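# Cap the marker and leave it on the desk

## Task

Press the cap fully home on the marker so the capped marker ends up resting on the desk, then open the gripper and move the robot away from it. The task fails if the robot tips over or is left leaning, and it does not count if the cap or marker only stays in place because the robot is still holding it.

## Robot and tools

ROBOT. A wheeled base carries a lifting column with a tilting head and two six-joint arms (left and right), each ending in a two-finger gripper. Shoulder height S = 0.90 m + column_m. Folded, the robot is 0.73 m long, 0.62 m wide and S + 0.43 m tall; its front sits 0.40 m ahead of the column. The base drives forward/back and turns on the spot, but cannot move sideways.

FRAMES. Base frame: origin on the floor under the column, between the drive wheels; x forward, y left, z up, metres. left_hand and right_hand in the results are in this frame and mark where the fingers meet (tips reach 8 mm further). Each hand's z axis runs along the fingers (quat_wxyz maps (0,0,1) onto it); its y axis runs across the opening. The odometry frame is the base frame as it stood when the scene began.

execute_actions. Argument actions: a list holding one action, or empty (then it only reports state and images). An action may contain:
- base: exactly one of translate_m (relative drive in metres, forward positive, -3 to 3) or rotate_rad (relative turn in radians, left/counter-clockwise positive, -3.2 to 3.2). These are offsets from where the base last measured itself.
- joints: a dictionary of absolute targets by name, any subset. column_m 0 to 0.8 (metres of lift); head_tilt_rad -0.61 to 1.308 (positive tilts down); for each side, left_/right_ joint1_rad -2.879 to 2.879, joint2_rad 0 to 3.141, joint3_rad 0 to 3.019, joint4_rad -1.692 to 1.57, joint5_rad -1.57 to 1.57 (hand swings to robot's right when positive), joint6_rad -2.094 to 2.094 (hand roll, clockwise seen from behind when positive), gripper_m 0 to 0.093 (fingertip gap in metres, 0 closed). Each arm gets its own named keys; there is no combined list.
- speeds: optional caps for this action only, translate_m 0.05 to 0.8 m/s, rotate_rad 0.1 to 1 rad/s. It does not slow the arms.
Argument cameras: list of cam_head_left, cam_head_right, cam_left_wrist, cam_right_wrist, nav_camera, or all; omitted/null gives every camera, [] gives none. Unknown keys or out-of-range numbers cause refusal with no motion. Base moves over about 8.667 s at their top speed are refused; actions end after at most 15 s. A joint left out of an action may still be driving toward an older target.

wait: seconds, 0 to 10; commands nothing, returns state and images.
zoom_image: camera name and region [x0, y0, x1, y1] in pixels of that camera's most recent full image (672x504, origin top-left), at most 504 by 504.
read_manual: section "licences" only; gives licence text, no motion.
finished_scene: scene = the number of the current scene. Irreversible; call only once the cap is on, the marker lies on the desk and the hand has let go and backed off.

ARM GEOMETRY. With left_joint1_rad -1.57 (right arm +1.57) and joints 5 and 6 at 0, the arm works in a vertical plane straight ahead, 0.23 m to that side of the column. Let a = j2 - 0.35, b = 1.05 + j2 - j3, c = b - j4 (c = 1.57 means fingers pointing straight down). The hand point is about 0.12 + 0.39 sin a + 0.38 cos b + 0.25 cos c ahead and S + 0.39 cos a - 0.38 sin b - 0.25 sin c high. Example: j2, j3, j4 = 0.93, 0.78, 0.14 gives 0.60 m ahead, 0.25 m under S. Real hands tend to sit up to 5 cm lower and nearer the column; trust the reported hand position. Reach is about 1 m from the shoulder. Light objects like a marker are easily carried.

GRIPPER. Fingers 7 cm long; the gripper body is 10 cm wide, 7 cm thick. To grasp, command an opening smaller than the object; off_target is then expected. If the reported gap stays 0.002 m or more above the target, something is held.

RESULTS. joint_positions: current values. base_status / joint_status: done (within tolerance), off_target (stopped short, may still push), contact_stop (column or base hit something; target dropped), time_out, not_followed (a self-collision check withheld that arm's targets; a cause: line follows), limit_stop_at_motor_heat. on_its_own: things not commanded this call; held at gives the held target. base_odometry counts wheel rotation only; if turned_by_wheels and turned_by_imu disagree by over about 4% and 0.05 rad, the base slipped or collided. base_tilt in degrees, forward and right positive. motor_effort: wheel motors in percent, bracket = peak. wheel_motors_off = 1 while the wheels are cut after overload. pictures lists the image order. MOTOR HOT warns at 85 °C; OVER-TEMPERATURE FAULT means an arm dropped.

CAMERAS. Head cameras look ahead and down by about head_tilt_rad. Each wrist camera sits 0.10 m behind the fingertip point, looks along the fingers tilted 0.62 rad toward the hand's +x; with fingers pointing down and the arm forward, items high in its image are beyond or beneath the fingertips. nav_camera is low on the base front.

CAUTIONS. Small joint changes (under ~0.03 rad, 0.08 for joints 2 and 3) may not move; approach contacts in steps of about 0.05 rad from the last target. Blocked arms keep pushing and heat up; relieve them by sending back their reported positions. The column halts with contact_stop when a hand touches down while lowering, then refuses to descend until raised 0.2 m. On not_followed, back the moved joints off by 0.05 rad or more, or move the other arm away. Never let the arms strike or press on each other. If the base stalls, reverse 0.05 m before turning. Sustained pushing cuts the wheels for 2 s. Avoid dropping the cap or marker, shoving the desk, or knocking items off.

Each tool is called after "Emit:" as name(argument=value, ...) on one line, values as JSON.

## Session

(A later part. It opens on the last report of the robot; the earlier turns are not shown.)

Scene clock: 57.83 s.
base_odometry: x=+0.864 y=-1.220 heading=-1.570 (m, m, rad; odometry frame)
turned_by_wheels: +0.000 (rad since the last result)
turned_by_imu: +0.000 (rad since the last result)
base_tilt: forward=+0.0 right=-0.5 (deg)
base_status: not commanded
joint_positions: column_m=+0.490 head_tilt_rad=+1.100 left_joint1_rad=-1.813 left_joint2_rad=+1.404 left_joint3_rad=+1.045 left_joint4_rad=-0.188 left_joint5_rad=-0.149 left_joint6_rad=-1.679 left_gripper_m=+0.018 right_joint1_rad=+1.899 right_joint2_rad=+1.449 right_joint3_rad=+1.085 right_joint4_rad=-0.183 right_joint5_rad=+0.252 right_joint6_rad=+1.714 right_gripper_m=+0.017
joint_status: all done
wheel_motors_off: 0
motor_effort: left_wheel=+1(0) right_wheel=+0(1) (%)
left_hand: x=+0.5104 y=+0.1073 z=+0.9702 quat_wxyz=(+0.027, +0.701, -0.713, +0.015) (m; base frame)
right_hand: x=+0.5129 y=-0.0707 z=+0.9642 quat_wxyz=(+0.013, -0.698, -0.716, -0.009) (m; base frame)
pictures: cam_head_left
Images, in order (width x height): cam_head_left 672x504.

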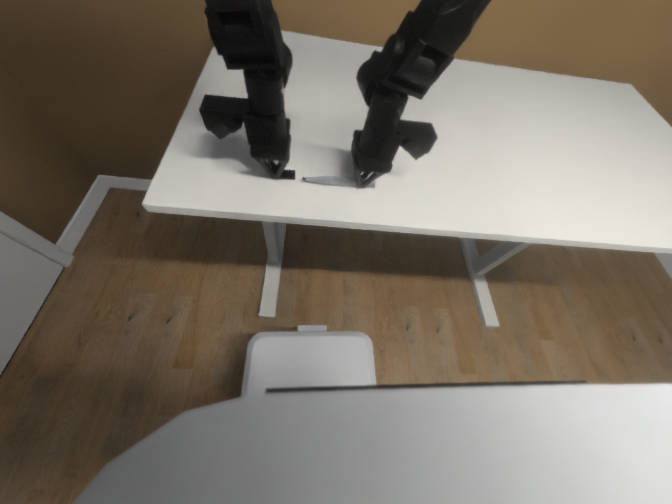

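Emit:
execute_actions(actions=[{"joints":{"right_joint4_rad":-0.13}}], cameras=["cam_head_left"])

Emit:
zoom_image(camera="cam_head_left", region=[250,130,430,210])

Scene clock: 58.50 s.
base_odometry: x=+0.864 y=-1.220 heading=-1.570 (m, m, rad; odometry frame)
turned_by_wheels: +0.000 (rad since the last result)
turned_by_imu: +0.000 (rad since the last result)
base_tilt: forward=+0.0 right=-0.4 (deg)
base_status: not commanded
joint_positions: column_m=+0.490 head_tilt_rad=+1.100 left_joint1_rad=-1.813 left_joint2_rad=+1.404 left_joint3_rad=+1.045 left_joint4_rad=-0.188 left_joint5_rad=-0.149 left_joint6_rad=-1.679 left_gripper_m=+0.018 right_joint1_rad=+1.899 right_joint2_rad=+1.449 right_joint3_rad=+1.085 right_joint4_rad=-0.139 right_joint5_rad=+0.254 right_joint6_rad=+1.714 right_gripper_m=+0.017
joint_status: all done
wheel_motors_off: 0
motor_effort: left_wheel=+0(2) right_wheel=+0(0) (%)
left_hand: x=+0.5104 y=+0.1073 z=+0.9702 quat_wxyz=(+0.027, +0.701, -0.713, +0.015) (m; base frame)
right_hand: x=+0.5235 y=-0.0693 z=+0.9644 quat_wxyz=(-0.001, -0.702, -0.712, -0.026) (m; base frame)
pictures: cam_head_left
Images, in order (width x height): cam_head_left 672x504.

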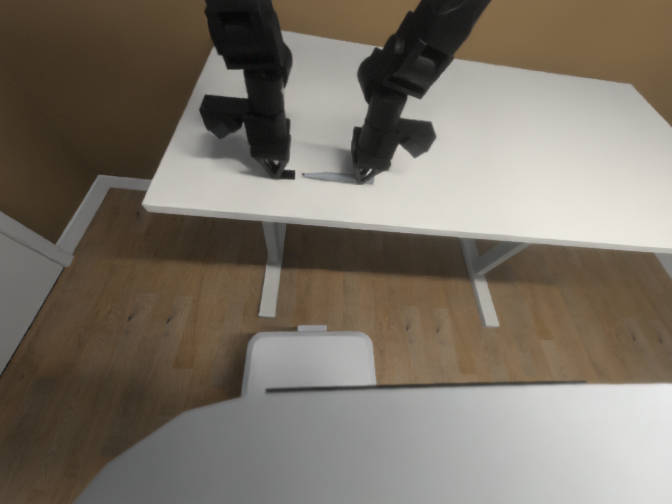

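Region (250, 130, 430, 210) of cam_head_left's 672x504 image, scaled by 2.800, with more detail than that image has.

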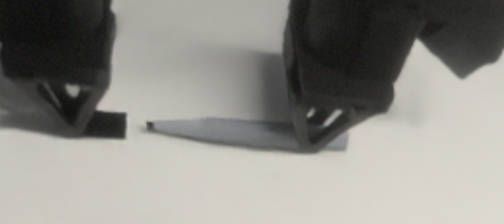

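Aligned. Advance ~2.5 cm.

Emit:
execute_actions(actions=[{"joints":{"right_joint1_rad":1.95,"right_joint5_rad":0.29,"right_joint6_rad":1.75}}], cameras=["cam_head_left"])

Emit:
zoom_image(camera="cam_head_left", region=[250,130,430,210])

Scene clock: 59.30 s.
base_odometry: x=+0.864 y=-1.220 heading=-1.570 (m, m, rad; odometry frame)
turned_by_wheels: +0.000 (rad since the last result)
turned_by_imu: +0.000 (rad since the last result)
base_tilt: forward=+0.1 right=-0.3 (deg)
base_status: not commanded
joint_positions: column_m=+0.490 head_tilt_rad=+1.100 left_joint1_rad=-1.813 left_joint2_rad=+1.404 left_joint3_rad=+1.045 left_joint4_rad=-0.188 left_joint5_rad=-0.149 left_joint6_rad=-1.679 left_gripper_m=+0.018 right_joint1_rad=+1.945 right_joint2_rad=+1.463 right_joint3_rad=+1.085 right_joint4_rad=-0.137 right_joint5_rad=+0.288 right_joint6_rad=+1.737 right_gripper_m=+0.017
joint_status: all done
wheel_motors_off: 0
motor_effort: left_wheel=+0(0) right_wheel=+0(0) (%)
left_hand: x=+0.5104 y=+0.1073 z=+0.9702 quat_wxyz=(+0.027, +0.701, -0.713, +0.015) (m; base frame)
right_hand: x=+0.5146 y=-0.0473 z=+0.9651 quat_wxyz=(+0.003, -0.701, -0.712, -0.025) (m; base frame)
pictures: cam_head_left
Images, in order (width x height): cam_head_left 672x504.

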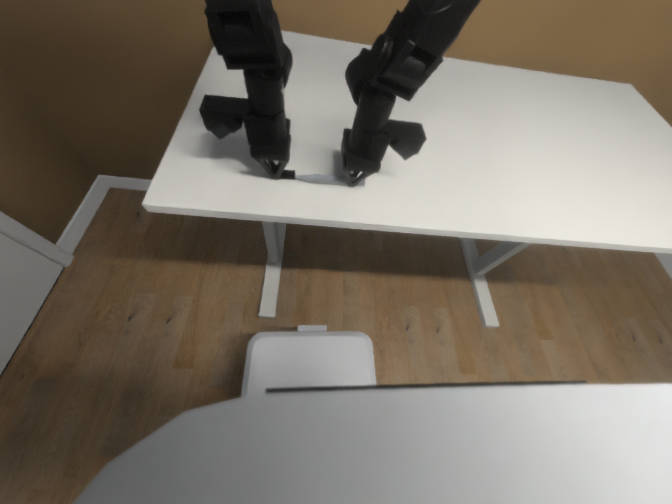

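Region (250, 130, 430, 210) of cam_head_left's 672x504 image, scaled by 2.800, with more detail than that image has.

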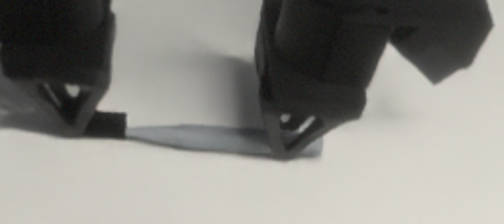

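Emit:
execute_actions(actions=[{"joints":{"right_joint1_rad":2.0,"right_joint5_rad":0.32,"right_joint6_rad":1.77,"right_joint4_rad":-0.06}}], cameras=["cam_head_left"])

Emit:
zoom_image(camera="cam_head_left", region=[250,130,430,210])

Scene clock: 60.10 s.
base_odometry: x=+0.864 y=-1.220 heading=-1.570 (m, m, rad; odometry frame)
turned_by_wheels: +0.000 (rad since the last result)
turned_by_imu: +0.000 (rad since the last result)
base_tilt: forward=+0.1 right=-0.4 (deg)
base_status: not commanded
joint_positions: column_m=+0.490 head_tilt_rad=+1.100 left_joint1_rad=-1.811 left_joint2_rad=+1.402 left_joint3_rad=+1.049 left_joint4_rad=-0.188 left_joint5_rad=-0.151 left_joint6_rad=-1.681 left_gripper_m=+0.018 right_joint1_rad=+1.988 right_joint2_rad=+1.470 right_joint3_rad=+1.085 right_joint4_rad=-0.072 right_joint5_rad=+0.320 right_joint6_rad=+1.755 right_gripper_m=+0.017
joint_status: all done
wheel_motors_off: 0
motor_effort: left_wheel=-1(0) right_wheel=+0(0) (%)
left_hand: x=+0.5138 y=+0.1087 z=+0.9708 quat_wxyz=(+0.024, +0.702, -0.711, +0.016) (m; base frame)
right_hand: x=+0.5236 y=-0.0246 z=+0.9701 quat_wxyz=(-0.012, -0.707, -0.706, -0.052) (m; base frame)
pictures: cam_head_left
Images, in order (width x height): cam_head_left 672x504.

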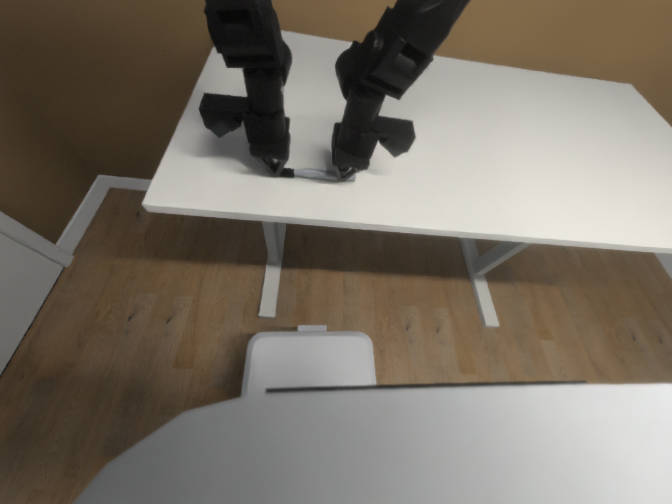

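Region (250, 130, 430, 210) of cam_head_left's 672x504 image, scaled by 2.800, with more detail than that image has.

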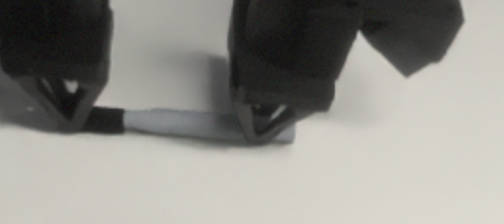

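Emit:
execute_actions(actions=[{"joints":{"right_joint1_rad":2.03,"right_joint5_rad":0.24,"left_joint5_rad":-0.09}}], cameras=["cam_head_left"])

Emit:
zoom_image(camera="cam_head_left", region=[250,130,430,210])

Scene clock: 60.87 s.
base_odometry: x=+0.864 y=-1.220 heading=-1.570 (m, m, rad; odometry frame)
turned_by_wheels: +0.000 (rad since the last result)
turned_by_imu: +0.000 (rad since the last result)
base_tilt: forward=-0.1 right=-0.4 (deg)
base_status: not commanded
joint_positions: column_m=+0.490 head_tilt_rad=+1.100 left_joint1_rad=-1.803 left_joint2_rad=+1.399 left_joint3_rad=+1.046 left_joint4_rad=-0.191 left_joint5_rad=-0.099 left_joint6_rad=-1.681 left_gripper_m=+0.018 right_joint1_rad=+1.995 right_joint2_rad=+1.474 right_joint3_rad=+1.085 right_joint4_rad=-0.069 right_joint5_rad=+0.264 right_joint6_rad=+1.760 right_gripper_m=+0.017
joint_status: all done
wheel_motors_off: 0
motor_effort: left_wheel=+1(1) right_wheel=+0(0) (%)
left_hand: x=+0.5118 y=+0.1051 z=+0.9717 quat_wxyz=(+0.042, +0.703, -0.709, +0.028) (m; base frame)
right_hand: x=+0.5200 y=-0.0106 z=+0.9707 quat_wxyz=(+0.014, -0.705, -0.705, -0.070) (m; base frame)
pictures: cam_head_left
Images, in order (width x height): cam_head_left 672x504.

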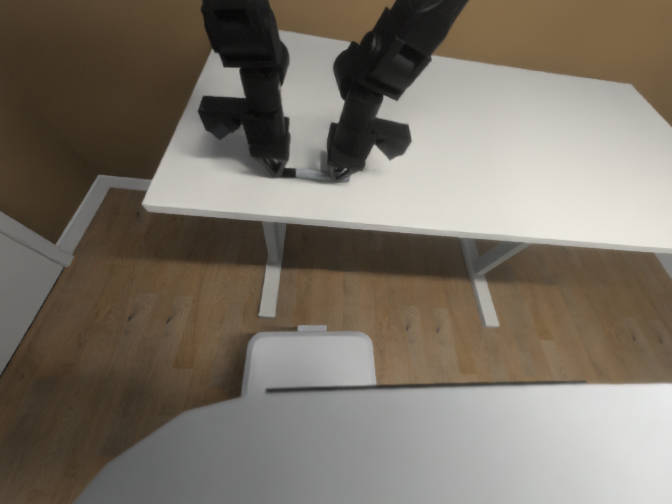

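Region (250, 130, 430, 210) of cam_head_left's 672x504 image, scaled by 2.800, with more detail than that image has.

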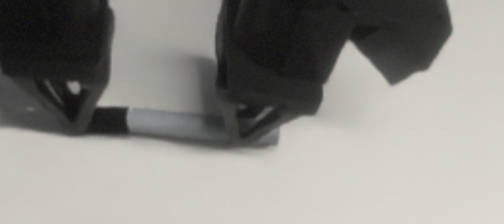

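Emit:
execute_actions(actions=[{"joints":{"right_joint1_rad":2.1,"right_joint5_rad":0.16,"left_joint5_rad":0.0,"left_joint1_rad":-1.87}}], cameras=["cam_head_left"])

Emit:
zoom_image(camera="cam_head_left", region=[250,130,430,210])

Scene clock: 62.80 s.
base_odometry: x=+0.864 y=-1.220 heading=-1.570 (m, m, rad; odometry frame)
turned_by_wheels: +0.000 (rad since the last result)
turned_by_imu: +0.000 (rad since the last result)
base_tilt: forward=+0.1 right=-0.5 (deg)
base_status: not commanded
joint_positions: column_m=+0.490 head_tilt_rad=+1.100 left_joint1_rad=-1.804 left_joint2_rad=+1.397 left_joint3_rad=+1.045 left_joint4_rad=-0.192 left_joint5_rad=-0.038 left_joint6_rad=-1.685 left_gripper_m=+0.018 right_joint1_rad=+1.974 right_joint2_rad=+1.472 right_joint3_rad=+1.081 right_joint4_rad=-0.070 right_joint5_rad=+0.247 right_joint6_rad=+1.760 right_gripper_m=+0.017
joint_status: left_joint1_rad time_out (moved -0.002 of -0.067); left_joint5_rad time_out (moved +0.061 of +0.099); right_joint1_rad time_out (moved -0.021 of +0.105); right_joint5_rad time_out (moved -0.018 of -0.104)
wheel_motors_off: 0
on_its_own: left_joint1_rad is held at -1.809, not at your -1.870, since a time_out; right_joint1_rad is held at +1.995, not at your +2.100, since a time_out; right_joint5_rad is held at +0.240, not at your +0.160, since a time_out
motor_effort: left_wheel=+1(11) right_wheel=-1(9) (%)
left_hand: x=+0.5108 y=+0.0938 z=+0.9741 quat_wxyz=(+0.067, +0.703, -0.707, +0.048) (m; base frame)
right_hand: x=+0.5202 y=-0.0202 z=+0.9677 quat_wxyz=(+0.015, -0.708, -0.702, -0.067) (m; base frame)
pictures: cam_head_left
joint command not followed: on one or more control steps a check withheld the commanded joint targets of the left arm, and it was not sent them on those steps.
cause: the commanded joint targets would bring a part of the robot too close to another arm (this arm's wrist (the part past joint 4) and the other arm's wrist (the part past joint 4)); next, command targets that bring no part of the robot closer to that arm.
joint command not followed: on one or more control steps a check withheld the commanded joint targets of the right arm, and it was not sent them on those steps.
cause: the commanded joint targets would bring a part of the robot too close to another arm (this arm's wrist (the part past joint 4) and the other arm's wrist (the part past joint 4)); next, command targets that bring no part of the robot closer to that arm.
Images, in order (width x height): cam_head_left 672x504.

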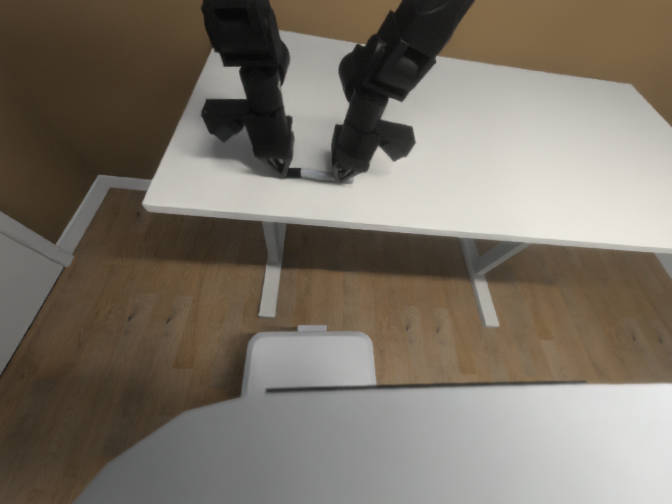

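Region (250, 130, 430, 210) of cam_head_left's 672x504 image, scaled by 2.800, with more detail than that image has.

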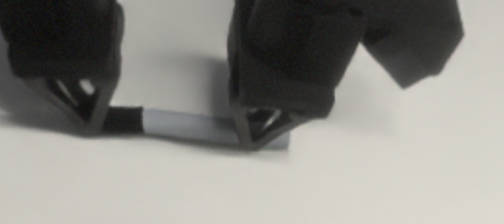

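Emit:
execute_actions(actions=[{"joints":{"right_joint1_rad":1.94,"right_joint5_rad":0.05,"left_joint5_rad":0.15,"left_joint1_rad":-1.76}}], cameras=["cam_head_left"])

Emit:
zoom_image(camera="cam_head_left", region=[250,130,430,210])

Scene clock: 63.70 s.
base_odometry: x=+0.864 y=-1.220 heading=-1.570 (m, m, rad; odometry frame)
turned_by_wheels: +0.000 (rad since the last result)
turned_by_imu: +0.000 (rad since the last result)
base_tilt: forward=-0.1 right=-0.5 (deg)
base_status: not commanded
joint_positions: column_m=+0.490 head_tilt_rad=+1.100 left_joint1_rad=-1.749 left_joint2_rad=+1.397 left_joint3_rad=+1.045 left_joint4_rad=-0.192 left_joint5_rad=+0.124 left_joint6_rad=-1.685 left_gripper_m=+0.018 right_joint1_rad=+1.934 right_joint2_rad=+1.471 right_joint3_rad=+1.081 right_joint4_rad=-0.070 right_joint5_rad=+0.075 right_joint6_rad=+1.760 right_gripper_m=+0.017
joint_status: all done
wheel_motors_off: 0
motor_effort: left_wheel=+1(2) right_wheel=-2(2) (%)
left_hand: x=+0.5116 y=+0.0988 z=+0.9740 quat_wxyz=(+0.112, +0.709, -0.692, +0.082) (m; base frame)
right_hand: x=+0.5197 y=-0.0152 z=+0.9660 quat_wxyz=(+0.072, -0.708, -0.694, -0.105) (m; base frame)
pictures: cam_head_left
Images, in order (width x height): cam_head_left 672x504.

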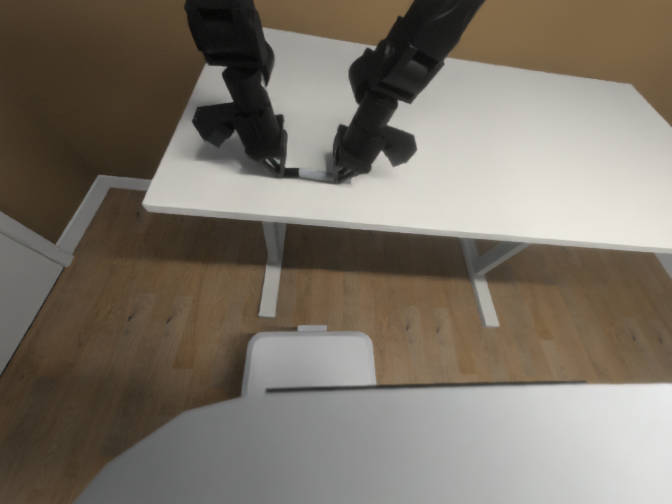

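Region (250, 130, 430, 210) of cam_head_left's 672x504 image, scaled by 2.800, with more detail than that image has.

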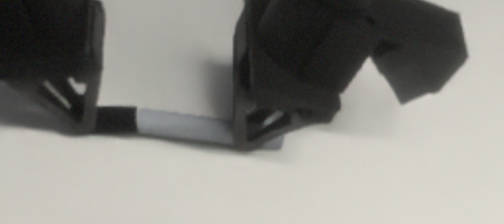

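Now room to push harder.

Emit:
execute_actions(actions=[{"joints":{"right_joint1_rad":2.02,"right_joint5_rad":-0.03,"left_joint5_rad":0.22,"left_joint1_rad":-1.83}}], cameras=["cam_head_left"])

Emit:
zoom_image(camera="cam_head_left", region=[250,130,430,210])

Scene clock: 65.57 s.
base_odometry: x=+0.864 y=-1.220 heading=-1.570 (m, m, rad; odometry frame)
turned_by_wheels: +0.000 (rad since the last result)
turned_by_imu: +0.000 (rad since the last result)
base_tilt: forward=+0.1 right=-0.5 (deg)
base_status: not commanded
joint_positions: column_m=+0.490 head_tilt_rad=+1.100 left_joint1_rad=-1.745 left_joint2_rad=+1.397 left_joint3_rad=+1.042 left_joint4_rad=-0.192 left_joint5_rad=+0.143 left_joint6_rad=-1.685 left_gripper_m=+0.018 right_joint1_rad=+1.934 right_joint2_rad=+1.471 right_joint3_rad=+1.081 right_joint4_rad=-0.070 right_joint5_rad=+0.045 right_joint6_rad=+1.760 right_gripper_m=+0.017
joint_status: left_joint1_rad time_out (moved +0.004 of -0.081); left_joint5_rad time_out (moved +0.019 of +0.096); right_joint1_rad time_out (moved +0.000 of +0.086); right_joint5_rad time_out (moved -0.029 of -0.105)
wheel_motors_off: 0
on_its_own: left_joint1_rad reads -1.745 and still pushes toward -1.830 since a time_out; left_joint5_rad reads +0.143 and still pushes toward +0.218 since a time_out; right_joint1_rad reads +1.934 and still pushes toward +2.020 since a time_out; right_joint5_rad reads +0.045 and still pushes toward -0.030 since a time_out
motor_effort: left_wheel=+2(2) right_wheel=-2(2) (%)
left_hand: x=+0.5095 y=+0.0982 z=+0.9743 quat_wxyz=(+0.119, +0.709, -0.690, +0.086) (m; base frame)
right_hand: x=+0.5190 y=-0.0104 z=+0.9674 quat_wxyz=(+0.084, -0.707, -0.693, -0.113) (m; base frame)
pictures: cam_head_left
Images, in order (width x height): cam_head_left 672x504.

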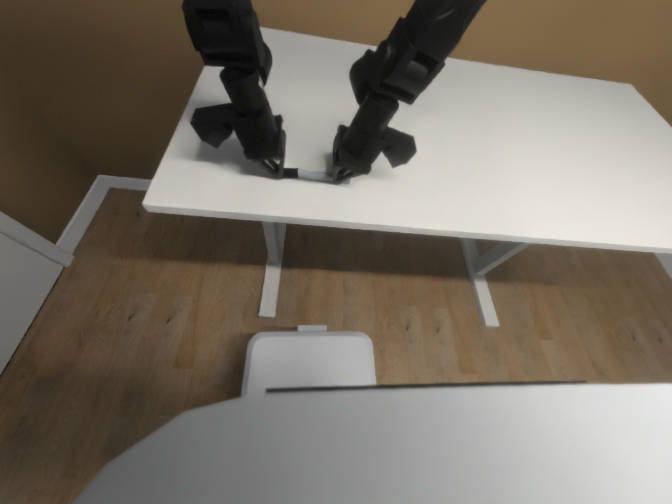

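Region (250, 130, 430, 210) of cam_head_left's 672x504 image, scaled by 2.800, with more detail than that image has.

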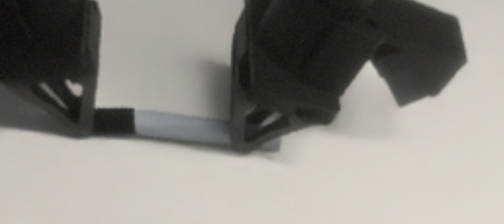

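Emit:
execute_actions(actions=[{"joints":{"right_joint1_rad":2.2,"right_joint5_rad":-0.03,"left_joint5_rad":0.22,"left_joint1_rad":-2.0}}], cameras=["cam_head_left"])

Emit:
zoom_image(camera="cam_head_left", region=[250,130,430,210])

Scene clock: 67.93 s.
base_odometry: x=+0.864 y=-1.220 heading=-1.570 (m, m, rad; odometry frame)
turned_by_wheels: +0.000 (rad since the last result)
turned_by_imu: +0.000 (rad since the last result)
base_tilt: forward=+0.0 right=-0.4 (deg)
base_status: not commanded
joint_positions: column_m=+0.490 head_tilt_rad=+1.100 left_joint1_rad=-1.726 left_joint2_rad=+1.396 left_joint3_rad=+1.045 left_joint4_rad=-0.193 left_joint5_rad=+0.140 left_joint6_rad=-1.685 left_gripper_m=+0.018 right_joint1_rad=+1.919 right_joint2_rad=+1.465 right_joint3_rad=+1.080 right_joint4_rad=-0.069 right_joint5_rad=+0.051 right_joint6_rad=+1.760 right_gripper_m=+0.017
joint_status: left_joint1_rad time_out (moved +0.019 of -0.255); left_joint5_rad time_out (moved -0.003 of +0.077); right_joint1_rad time_out (moved -0.015 of +0.266); right_joint5_rad time_out (moved +0.006 of -0.075)
wheel_motors_off: 0
on_its_own: left_joint1_rad is held at -1.746, not at your -2.000, since a time_out; left_joint5_rad is held at +0.143, not at your +0.220, since a time_out; right_joint1_rad is held at +1.935, not at your +2.200, since a time_out; right_joint5_rad is held at +0.046, not at your -0.030, since a time_out
motor_effort: left_wheel=+1(2) right_wheel=-1(2) (%)
left_hand: x=+0.5129 y=+0.1094 z=+0.9728 quat_wxyz=(+0.110, +0.713, -0.688, +0.081) (m; base frame)
right_hand: x=+0.5222 y=-0.0207 z=+0.9664 quat_wxyz=(+0.075, -0.710, -0.691, -0.109) (m; base frame)
pictures: cam_head_left
joint command not followed: on one or more control steps a check withheld the commanded joint targets of the left arm, and it was not sent them on those steps.
cause: the commanded joint targets would bring a part of the robot too close to another arm (this arm's wrist (the part past joint 4) and the other arm's wrist (the part past joint 4)); next, command targets that bring no part of the robot closer to that arm.
joint command not followed: on one or more control steps a check withheld the commanded joint targets of the right arm, and it was not sent them on those steps.
cause: the commanded joint targets would bring a part of the robot too close to another arm (this arm's wrist (the part past joint 4) and the other arm's wrist (the part past joint 4)); next, command targets that bring no part of the robot closer to that arm.
Images, in order (width x height): cam_head_left 672x504.

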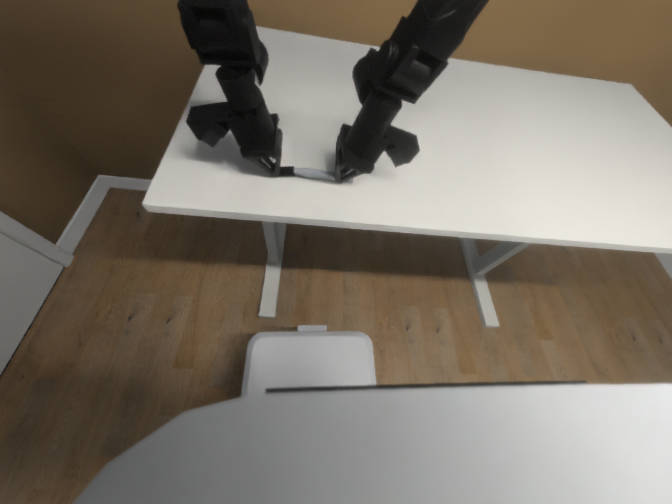

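Region (250, 130, 430, 210) of cam_head_left's 672x504 image, scaled by 2.800, with more detail than that image has.

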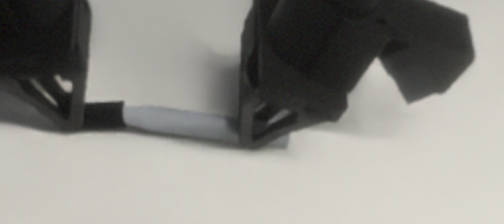

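Emit:
execute_actions(actions=[{"joints":{"right_joint1_rad":1.85,"right_joint5_rad":-0.25,"left_joint5_rad":0.44,"left_joint1_rad":-1.66,"right_joint6_rad":1.72,"left_joint6_rad":-1.65}}], cameras=[])

Emit:
execute_actions(actions=[{"joints":{"right_joint1_rad":2.0,"left_joint1_rad":-1.81}}], cameras=["cam_head_left"])

Emit:
zoom_image(camera="cam_head_left", region=[250,130,430,210])

Scene clock: 69.03 s.
base_odometry: x=+0.864 y=-1.220 heading=-1.570 (m, m, rad; odometry frame)
turned_by_wheels: +0.000 (rad since the last result)
turned_by_imu: +0.000 (rad since the last result)
base_tilt: forward=+0.1 right=-0.4 (deg)
base_status: not commanded
joint_positions: column_m=+0.490 head_tilt_rad=+1.100 left_joint1_rad=-1.658 left_joint2_rad=+1.396 left_joint3_rad=+1.045 left_joint4_rad=-0.193 left_joint5_rad=+0.422 left_joint6_rad=-1.653 left_gripper_m=+0.018 right_joint1_rad=+1.841 right_joint2_rad=+1.466 right_joint3_rad=+1.080 right_joint4_rad=-0.066 right_joint5_rad=-0.224 right_joint6_rad=+1.730 right_gripper_m=+0.017
joint_status: all done
wheel_motors_off: 0
motor_effort: left_wheel=+3(2) right_wheel=-1(1) (%)
left_hand: x=+0.5145 y=+0.1043 z=+0.9840 quat_wxyz=(+0.190, +0.700, -0.671, +0.156) (m; base frame)
right_hand: x=+0.5232 y=-0.0227 z=+0.9689 quat_wxyz=(+0.156, -0.695, -0.681, -0.170) (m; base frame)
pictures: none
No camera images: the call's "cameras" was empty. Leave "cameras" out to get every camera's image.

Scene clock: 71.00 s.
base_odometry: x=+0.864 y=-1.220 heading=-1.570 (m, m, rad; odometry frame)
turned_by_wheels: +0.000 (rad since the last result)
turned_by_imu: +0.000 (rad since the last result)
base_tilt: forward=+0.1 right=-0.4 (deg)
base_status: not commanded
joint_positions: column_m=+0.490 head_tilt_rad=+1.100 left_joint1_rad=-1.680 left_joint2_rad=+1.396 left_joint3_rad=+1.044 left_joint4_rad=-0.193 left_joint5_rad=+0.373 left_joint6_rad=-1.653 left_gripper_m=+0.018 right_joint1_rad=+1.863 right_joint2_rad=+1.466 right_joint3_rad=+1.080 right_joint4_rad=-0.066 right_joint5_rad=-0.180 right_joint6_rad=+1.730 right_gripper_m=+0.017
joint_status: left_joint1_rad time_out (moved -0.023 of -0.152); right_joint1_rad time_out (moved +0.022 of +0.159)
wheel_motors_off: 0
on_its_own: left_joint1_rad reads -1.680 and still pushes toward -1.810 since a time_out; right_joint1_rad reads +1.863 and still pushes toward +2.000 since a time_out
motor_effort: left_wheel=+3(2) right_wheel=-1(1) (%)
left_hand: x=+0.5129 y=+0.0989 z=+0.9824 quat_wxyz=(+0.181, +0.698, -0.677, +0.145) (m; base frame)
right_hand: x=+0.5221 y=-0.0165 z=+0.9696 quat_wxyz=(+0.147, -0.694, -0.686, -0.163) (m; base frame)
pictures: cam_head_left
Images, in order (width x height): cam_head_left 672x504.

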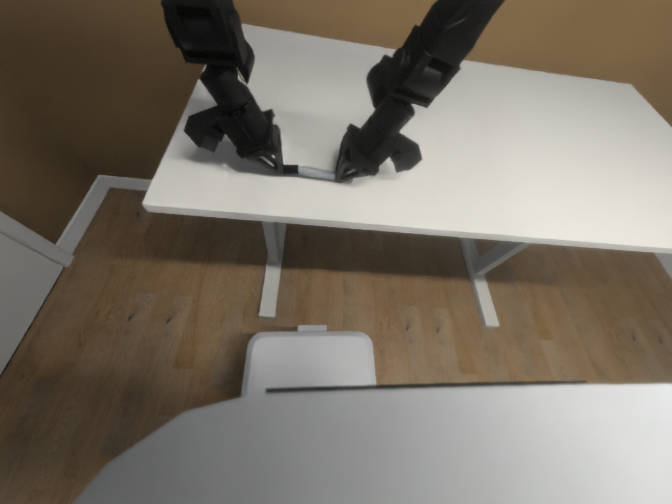

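Region (250, 130, 430, 210) of cam_head_left's 672x504 image, scaled by 2.800, with more detail than that image has.

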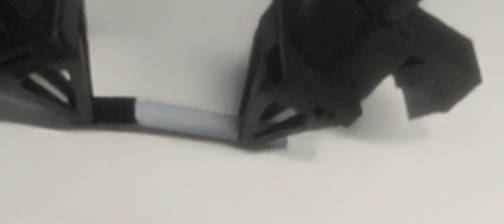

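Emit:
execute_actions(actions=[{"joints":{"right_joint1_rad":2.05,"left_joint1_rad":-1.86,"right_joint5_rad":-0.42,"left_joint5_rad":0.62,"left_joint2_rad":1.45}}], cameras=["cam_head_left"])

Emit:
zoom_image(camera="cam_head_left", region=[250,130,430,210])

Scene clock: 73.27 s.
base_odometry: x=+0.864 y=-1.220 heading=-1.570 (m, m, rad; odometry frame)
turned_by_wheels: +0.000 (rad since the last result)
turned_by_imu: +0.000 (rad since the last result)
base_tilt: forward=+0.0 right=-0.5 (deg)
base_status: not commanded
joint_positions: column_m=+0.490 head_tilt_rad=+1.100 left_joint1_rad=-1.658 left_joint2_rad=+1.435 left_joint3_rad=+1.044 left_joint4_rad=-0.193 left_joint5_rad=+0.464 left_joint6_rad=-1.653 left_gripper_m=+0.018 right_joint1_rad=+1.856 right_joint2_rad=+1.466 right_joint3_rad=+1.067 right_joint4_rad=-0.079 right_joint5_rad=-0.268 right_joint6_rad=+1.725 right_gripper_m=+0.017
joint_status: left_joint1_rad time_out (moved +0.022 of -0.180); left_joint5_rad time_out (moved +0.091 of +0.247); right_joint1_rad time_out (moved -0.007 of +0.187); right_joint5_rad time_out (moved -0.088 of -0.240); the others done
wheel_motors_off: 0
on_its_own: left_joint1_rad reads -1.658 and still pushes toward -1.860 since a time_out; left_joint5_rad reads +0.464 and still pushes toward +0.555 since a time_out (your +0.620 is given up); right_joint1_rad reads +1.856 and still pushes toward +2.050 since a time_out; right_joint5_rad reads -0.268 and still pushes toward -0.361 since a time_out (your -0.420 is given up)
motor_effort: left_wheel=+1(3) right_wheel=-1(1) (%)
left_hand: x=+0.4970 y=+0.0973 z=+0.9725 quat_wxyz=(+0.219, +0.698, -0.664, +0.155) (m; base frame)
right_hand: x=+0.5097 y=-0.0088 z=+0.9740 quat_wxyz=(+0.186, -0.686, -0.681, -0.176) (m; base frame)
pictures: cam_head_left
Images, in order (width x height): cam_head_left 672x504.

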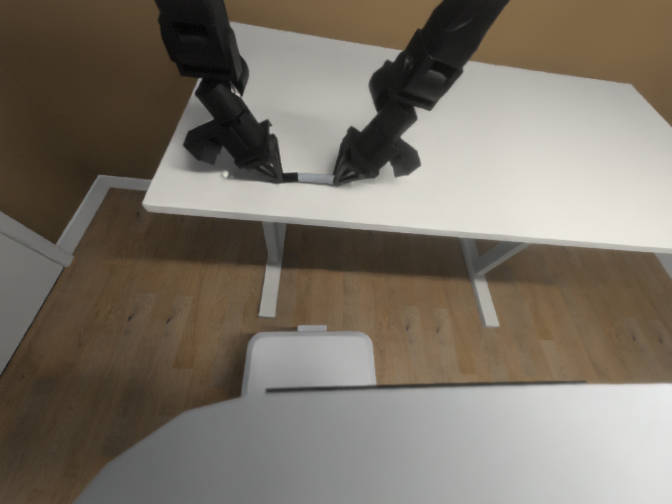

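Region (250, 130, 430, 210) of cam_head_left's 672x504 image, scaled by 2.800, with more detail than that image has.

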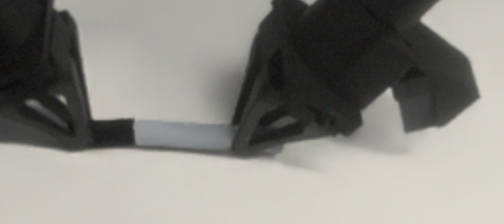

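Emit:
execute_actions(actions=[{"joints":{"right_joint1_rad":1.85,"left_joint1_rad":-1.655,"right_joint5_rad":-0.26,"left_joint5_rad":0.455,"left_gripper_m":0.06,"right_gripper_m":0.06}}], cameras=[])

Emit:
execute_actions(actions=[{"joints":{"column_m":0.56,"right_joint1_rad":1.7,"left_joint1_rad":-1.55}}], cameras=["cam_head_left"])

Emit:
zoom_image(camera="cam_head_left", region=[250,150,430,230])

Scene clock: 74.33 s.
base_odometry: x=+0.864 y=-1.220 heading=-1.570 (m, m, rad; odometry frame)
turned_by_wheels: +0.000 (rad since the last result)
turned_by_imu: +0.000 (rad since the last result)
base_tilt: forward=+0.1 right=-0.4 (deg)
base_status: not commanded
joint_positions: column_m=+0.490 head_tilt_rad=+1.100 left_joint1_rad=-1.649 left_joint2_rad=+1.438 left_joint3_rad=+1.044 left_joint4_rad=-0.193 left_joint5_rad=+0.456 left_joint6_rad=-1.653 left_gripper_m=+0.060 right_joint1_rad=+1.846 right_joint2_rad=+1.467 right_joint3_rad=+1.076 right_joint4_rad=-0.069 right_joint5_rad=-0.260 right_joint6_rad=+1.725 right_gripper_m=+0.060
joint_status: all done
wheel_motors_off: 0
motor_effort: left_wheel=+2(3) right_wheel=-1(3) (%)
left_hand: x=+0.4965 y=+0.1038 z=+0.9695 quat_wxyz=(+0.214, +0.702, -0.663, +0.149) (m; base frame)
right_hand: x=+0.5191 y=-0.0149 z=+0.9720 quat_wxyz=(+0.173, -0.689, -0.680, -0.179) (m; base frame)
pictures: none
No camera images: the call's "cameras" was empty. Leave "cameras" out to get every camera's image.

Scene clock: 75.83 s.
base_odometry: x=+0.864 y=-1.220 heading=-1.570 (m, m, rad; odometry frame)
turned_by_wheels: +0.000 (rad since the last result)
turned_by_imu: +0.000 (rad since the last result)
base_tilt: forward=+0.1 right=-0.3 (deg)
base_status: not commanded
joint_positions: column_m=+0.560 head_tilt_rad=+1.100 left_joint1_rad=-1.541 left_joint2_rad=+1.440 left_joint3_rad=+1.044 left_joint4_rad=-0.193 left_joint5_rad=+0.455 left_joint6_rad=-1.653 left_gripper_m=+0.060 right_joint1_rad=+1.687 right_joint2_rad=+1.467 right_joint3_rad=+1.076 right_joint4_rad=-0.069 right_joint5_rad=-0.259 right_joint6_rad=+1.725 right_gripper_m=+0.060
joint_status: all done
wheel_motors_off: 0
motor_effort: left_wheel=+2(1) right_wheel=-1(2) (%)
left_hand: x=+0.5004 y=+0.1663 z=+1.0301 quat_wxyz=(+0.177, +0.729, -0.650, +0.122) (m; base frame)
right_hand: x=+0.5317 y=-0.1100 z=+1.0191 quat_wxyz=(+0.118, -0.726, -0.663, -0.138) (m; base frame)
pictures: cam_head_left
Images, in order (width x height): cam_head_left 672x504.

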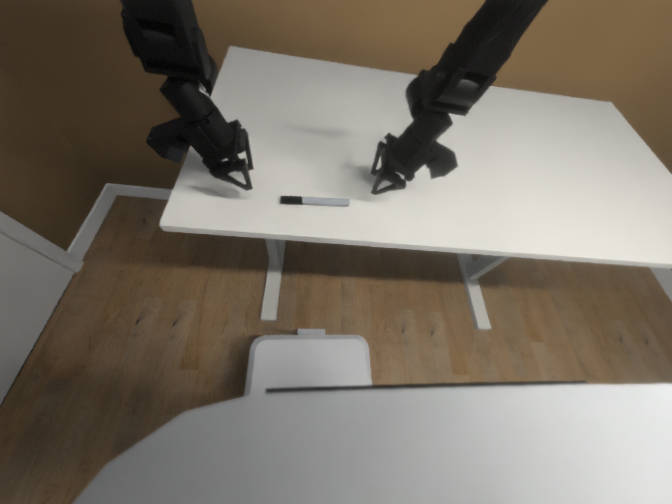

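Region (250, 150, 430, 230) of cam_head_left's 672x504 image, scaled by 2.800, with more detail than that image has.

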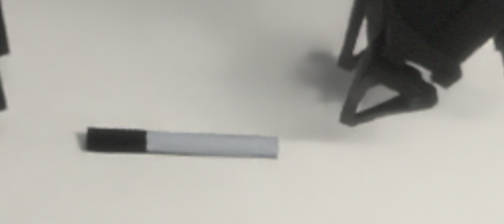

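Emit:
execute_actions(actions=[{"joints":{"column_m":0.505,"left_gripper_m":0,"right_gripper_m":0,"right_joint4_rad":-0.16}}], cameras=[])

Emit:
execute_actions(actions=[{"joints":{"right_joint1_rad":1.9,"left_joint1_rad":-1.72}}], cameras=["cam_head_left"])

Emit:
zoom_image(camera="cam_head_left", region=[250,140,430,220])

Scene clock: 77.30 s.
base_odometry: x=+0.864 y=-1.220 heading=-1.570 (m, m, rad; odometry frame)
turned_by_wheels: +0.000 (rad since the last result)
turned_by_imu: +0.000 (rad since the last result)
base_tilt: forward=+0.0 right=-0.4 (deg)
base_status: not commanded
joint_positions: column_m=+0.505 head_tilt_rad=+1.100 left_joint1_rad=-1.541 left_joint2_rad=+1.441 left_joint3_rad=+1.044 left_joint4_rad=-0.193 left_joint5_rad=+0.455 left_joint6_rad=-1.653 left_gripper_m=+0.001 right_joint1_rad=+1.687 right_joint2_rad=+1.467 right_joint3_rad=+1.080 right_joint4_rad=-0.156 right_joint5_rad=-0.259 right_joint6_rad=+1.725 right_gripper_m=+0.000
joint_status: all done
wheel_motors_off: 0
motor_effort: left_wheel=+2(2) right_wheel=-1(2) (%)
left_hand: x=+0.5002 y=+0.1663 z=+0.9751 quat_wxyz=(+0.177, +0.729, -0.650, +0.122) (m; base frame)
right_hand: x=+0.5130 y=-0.1110 z=+0.9639 quat_wxyz=(+0.144, -0.729, -0.661, -0.106) (m; base frame)
pictures: none
No camera images: the call's "cameras" was empty. Leave "cameras" out to get every camera's image.

Scene clock: 78.30 s.
base_odometry: x=+0.864 y=-1.220 heading=-1.570 (m, m, rad; odometry frame)
turned_by_wheels: +0.000 (rad since the last result)
turned_by_imu: +0.000 (rad since the last result)
base_tilt: forward=+0.0 right=-0.5 (deg)
base_status: not commanded
joint_positions: column_m=+0.505 head_tilt_rad=+1.100 left_joint1_rad=-1.725 left_joint2_rad=+1.439 left_joint3_rad=+1.051 left_joint4_rad=-0.196 left_joint5_rad=+0.454 left_joint6_rad=-1.653 left_gripper_m=+0.001 right_joint1_rad=+1.912 right_joint2_rad=+1.467 right_joint3_rad=+1.080 right_joint4_rad=-0.160 right_joint5_rad=-0.260 right_joint6_rad=+1.725 right_gripper_m=+0.000
joint_status: all done
wheel_motors_off: 0
motor_effort: left_wheel=-1(8) right_wheel=-2(6) (%)
left_hand: x=+0.4939 y=+0.0606 z=+0.9936 quat_wxyz=(+0.238, +0.682, -0.672, +0.167) (m; base frame)
right_hand: x=+0.4919 y=+0.0200 z=+0.9994 quat_wxyz=(+0.222, -0.673, -0.687, -0.160) (m; base frame)
pictures: cam_head_left
Images, in order (width x height): cam_head_left 672x504.

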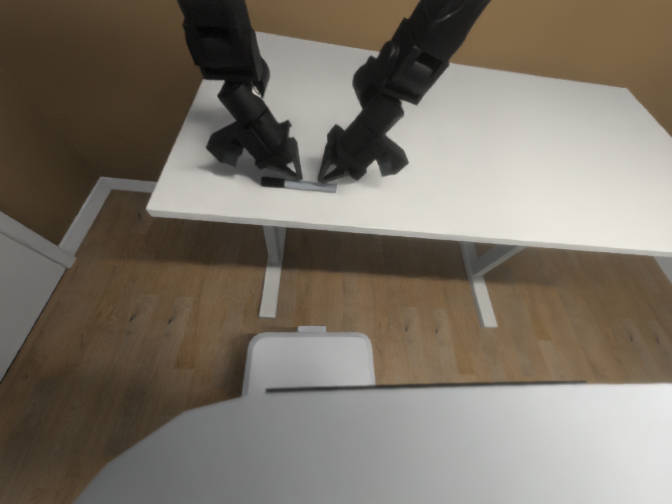

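Region (250, 140, 430, 220) of cam_head_left's 672x504 image, scaled by 2.800, with more detail than that image has.

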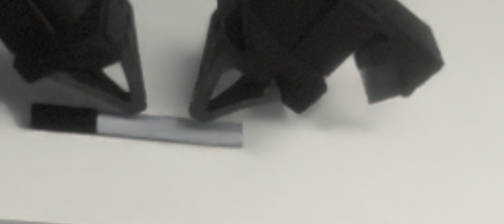

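Emit:
execute_actions(actions=[{"joints":{"column_m":0.6,"right_joint1_rad":1.5,"left_joint1_rad":-1.5}}], cameras=["cam_head_left"])

Emit:
finished_scene(scene=1)

Scene clock: 80.27 s.
base_odometry: x=+0.864 y=-1.220 heading=-1.570 (m, m, rad; odometry frame)
turned_by_wheels: +0.000 (rad since the last result)
turned_by_imu: +0.000 (rad since the last result)
base_tilt: forward=+0.0 right=-0.5 (deg)
base_status: not commanded
joint_positions: column_m=+0.600 head_tilt_rad=+1.100 left_joint1_rad=-1.487 left_joint2_rad=+1.441 left_joint3_rad=+1.051 left_joint4_rad=-0.196 left_joint5_rad=+0.453 left_joint6_rad=-1.653 left_gripper_m=+0.001 right_joint1_rad=+1.488 right_joint2_rad=+1.467 right_joint3_rad=+1.080 right_joint4_rad=-0.160 right_joint5_rad=-0.258 right_joint6_rad=+1.725 right_gripper_m=+0.000
joint_status: all done
wheel_motors_off: 0
motor_effort: left_wheel=+2(2) right_wheel=-1(2) (%)
left_hand: x=+0.5046 y=+0.1984 z=+1.0681 quat_wxyz=(+0.157, +0.741, -0.644, +0.110) (m; base frame)
right_hand: x=+0.5174 y=-0.2323 z=+1.0497 quat_wxyz=(+0.077, -0.771, -0.630, -0.054) (m; base frame)
pictures: cam_head_left
Images, in order (width x height): cam_head_left 672x504.

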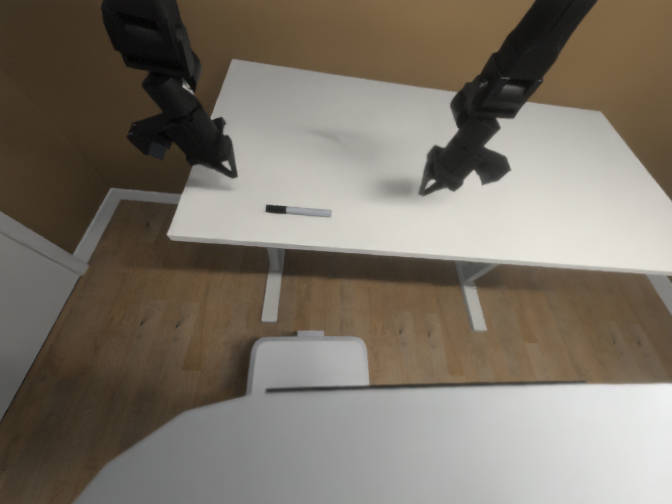

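The scene is finished: the task was done.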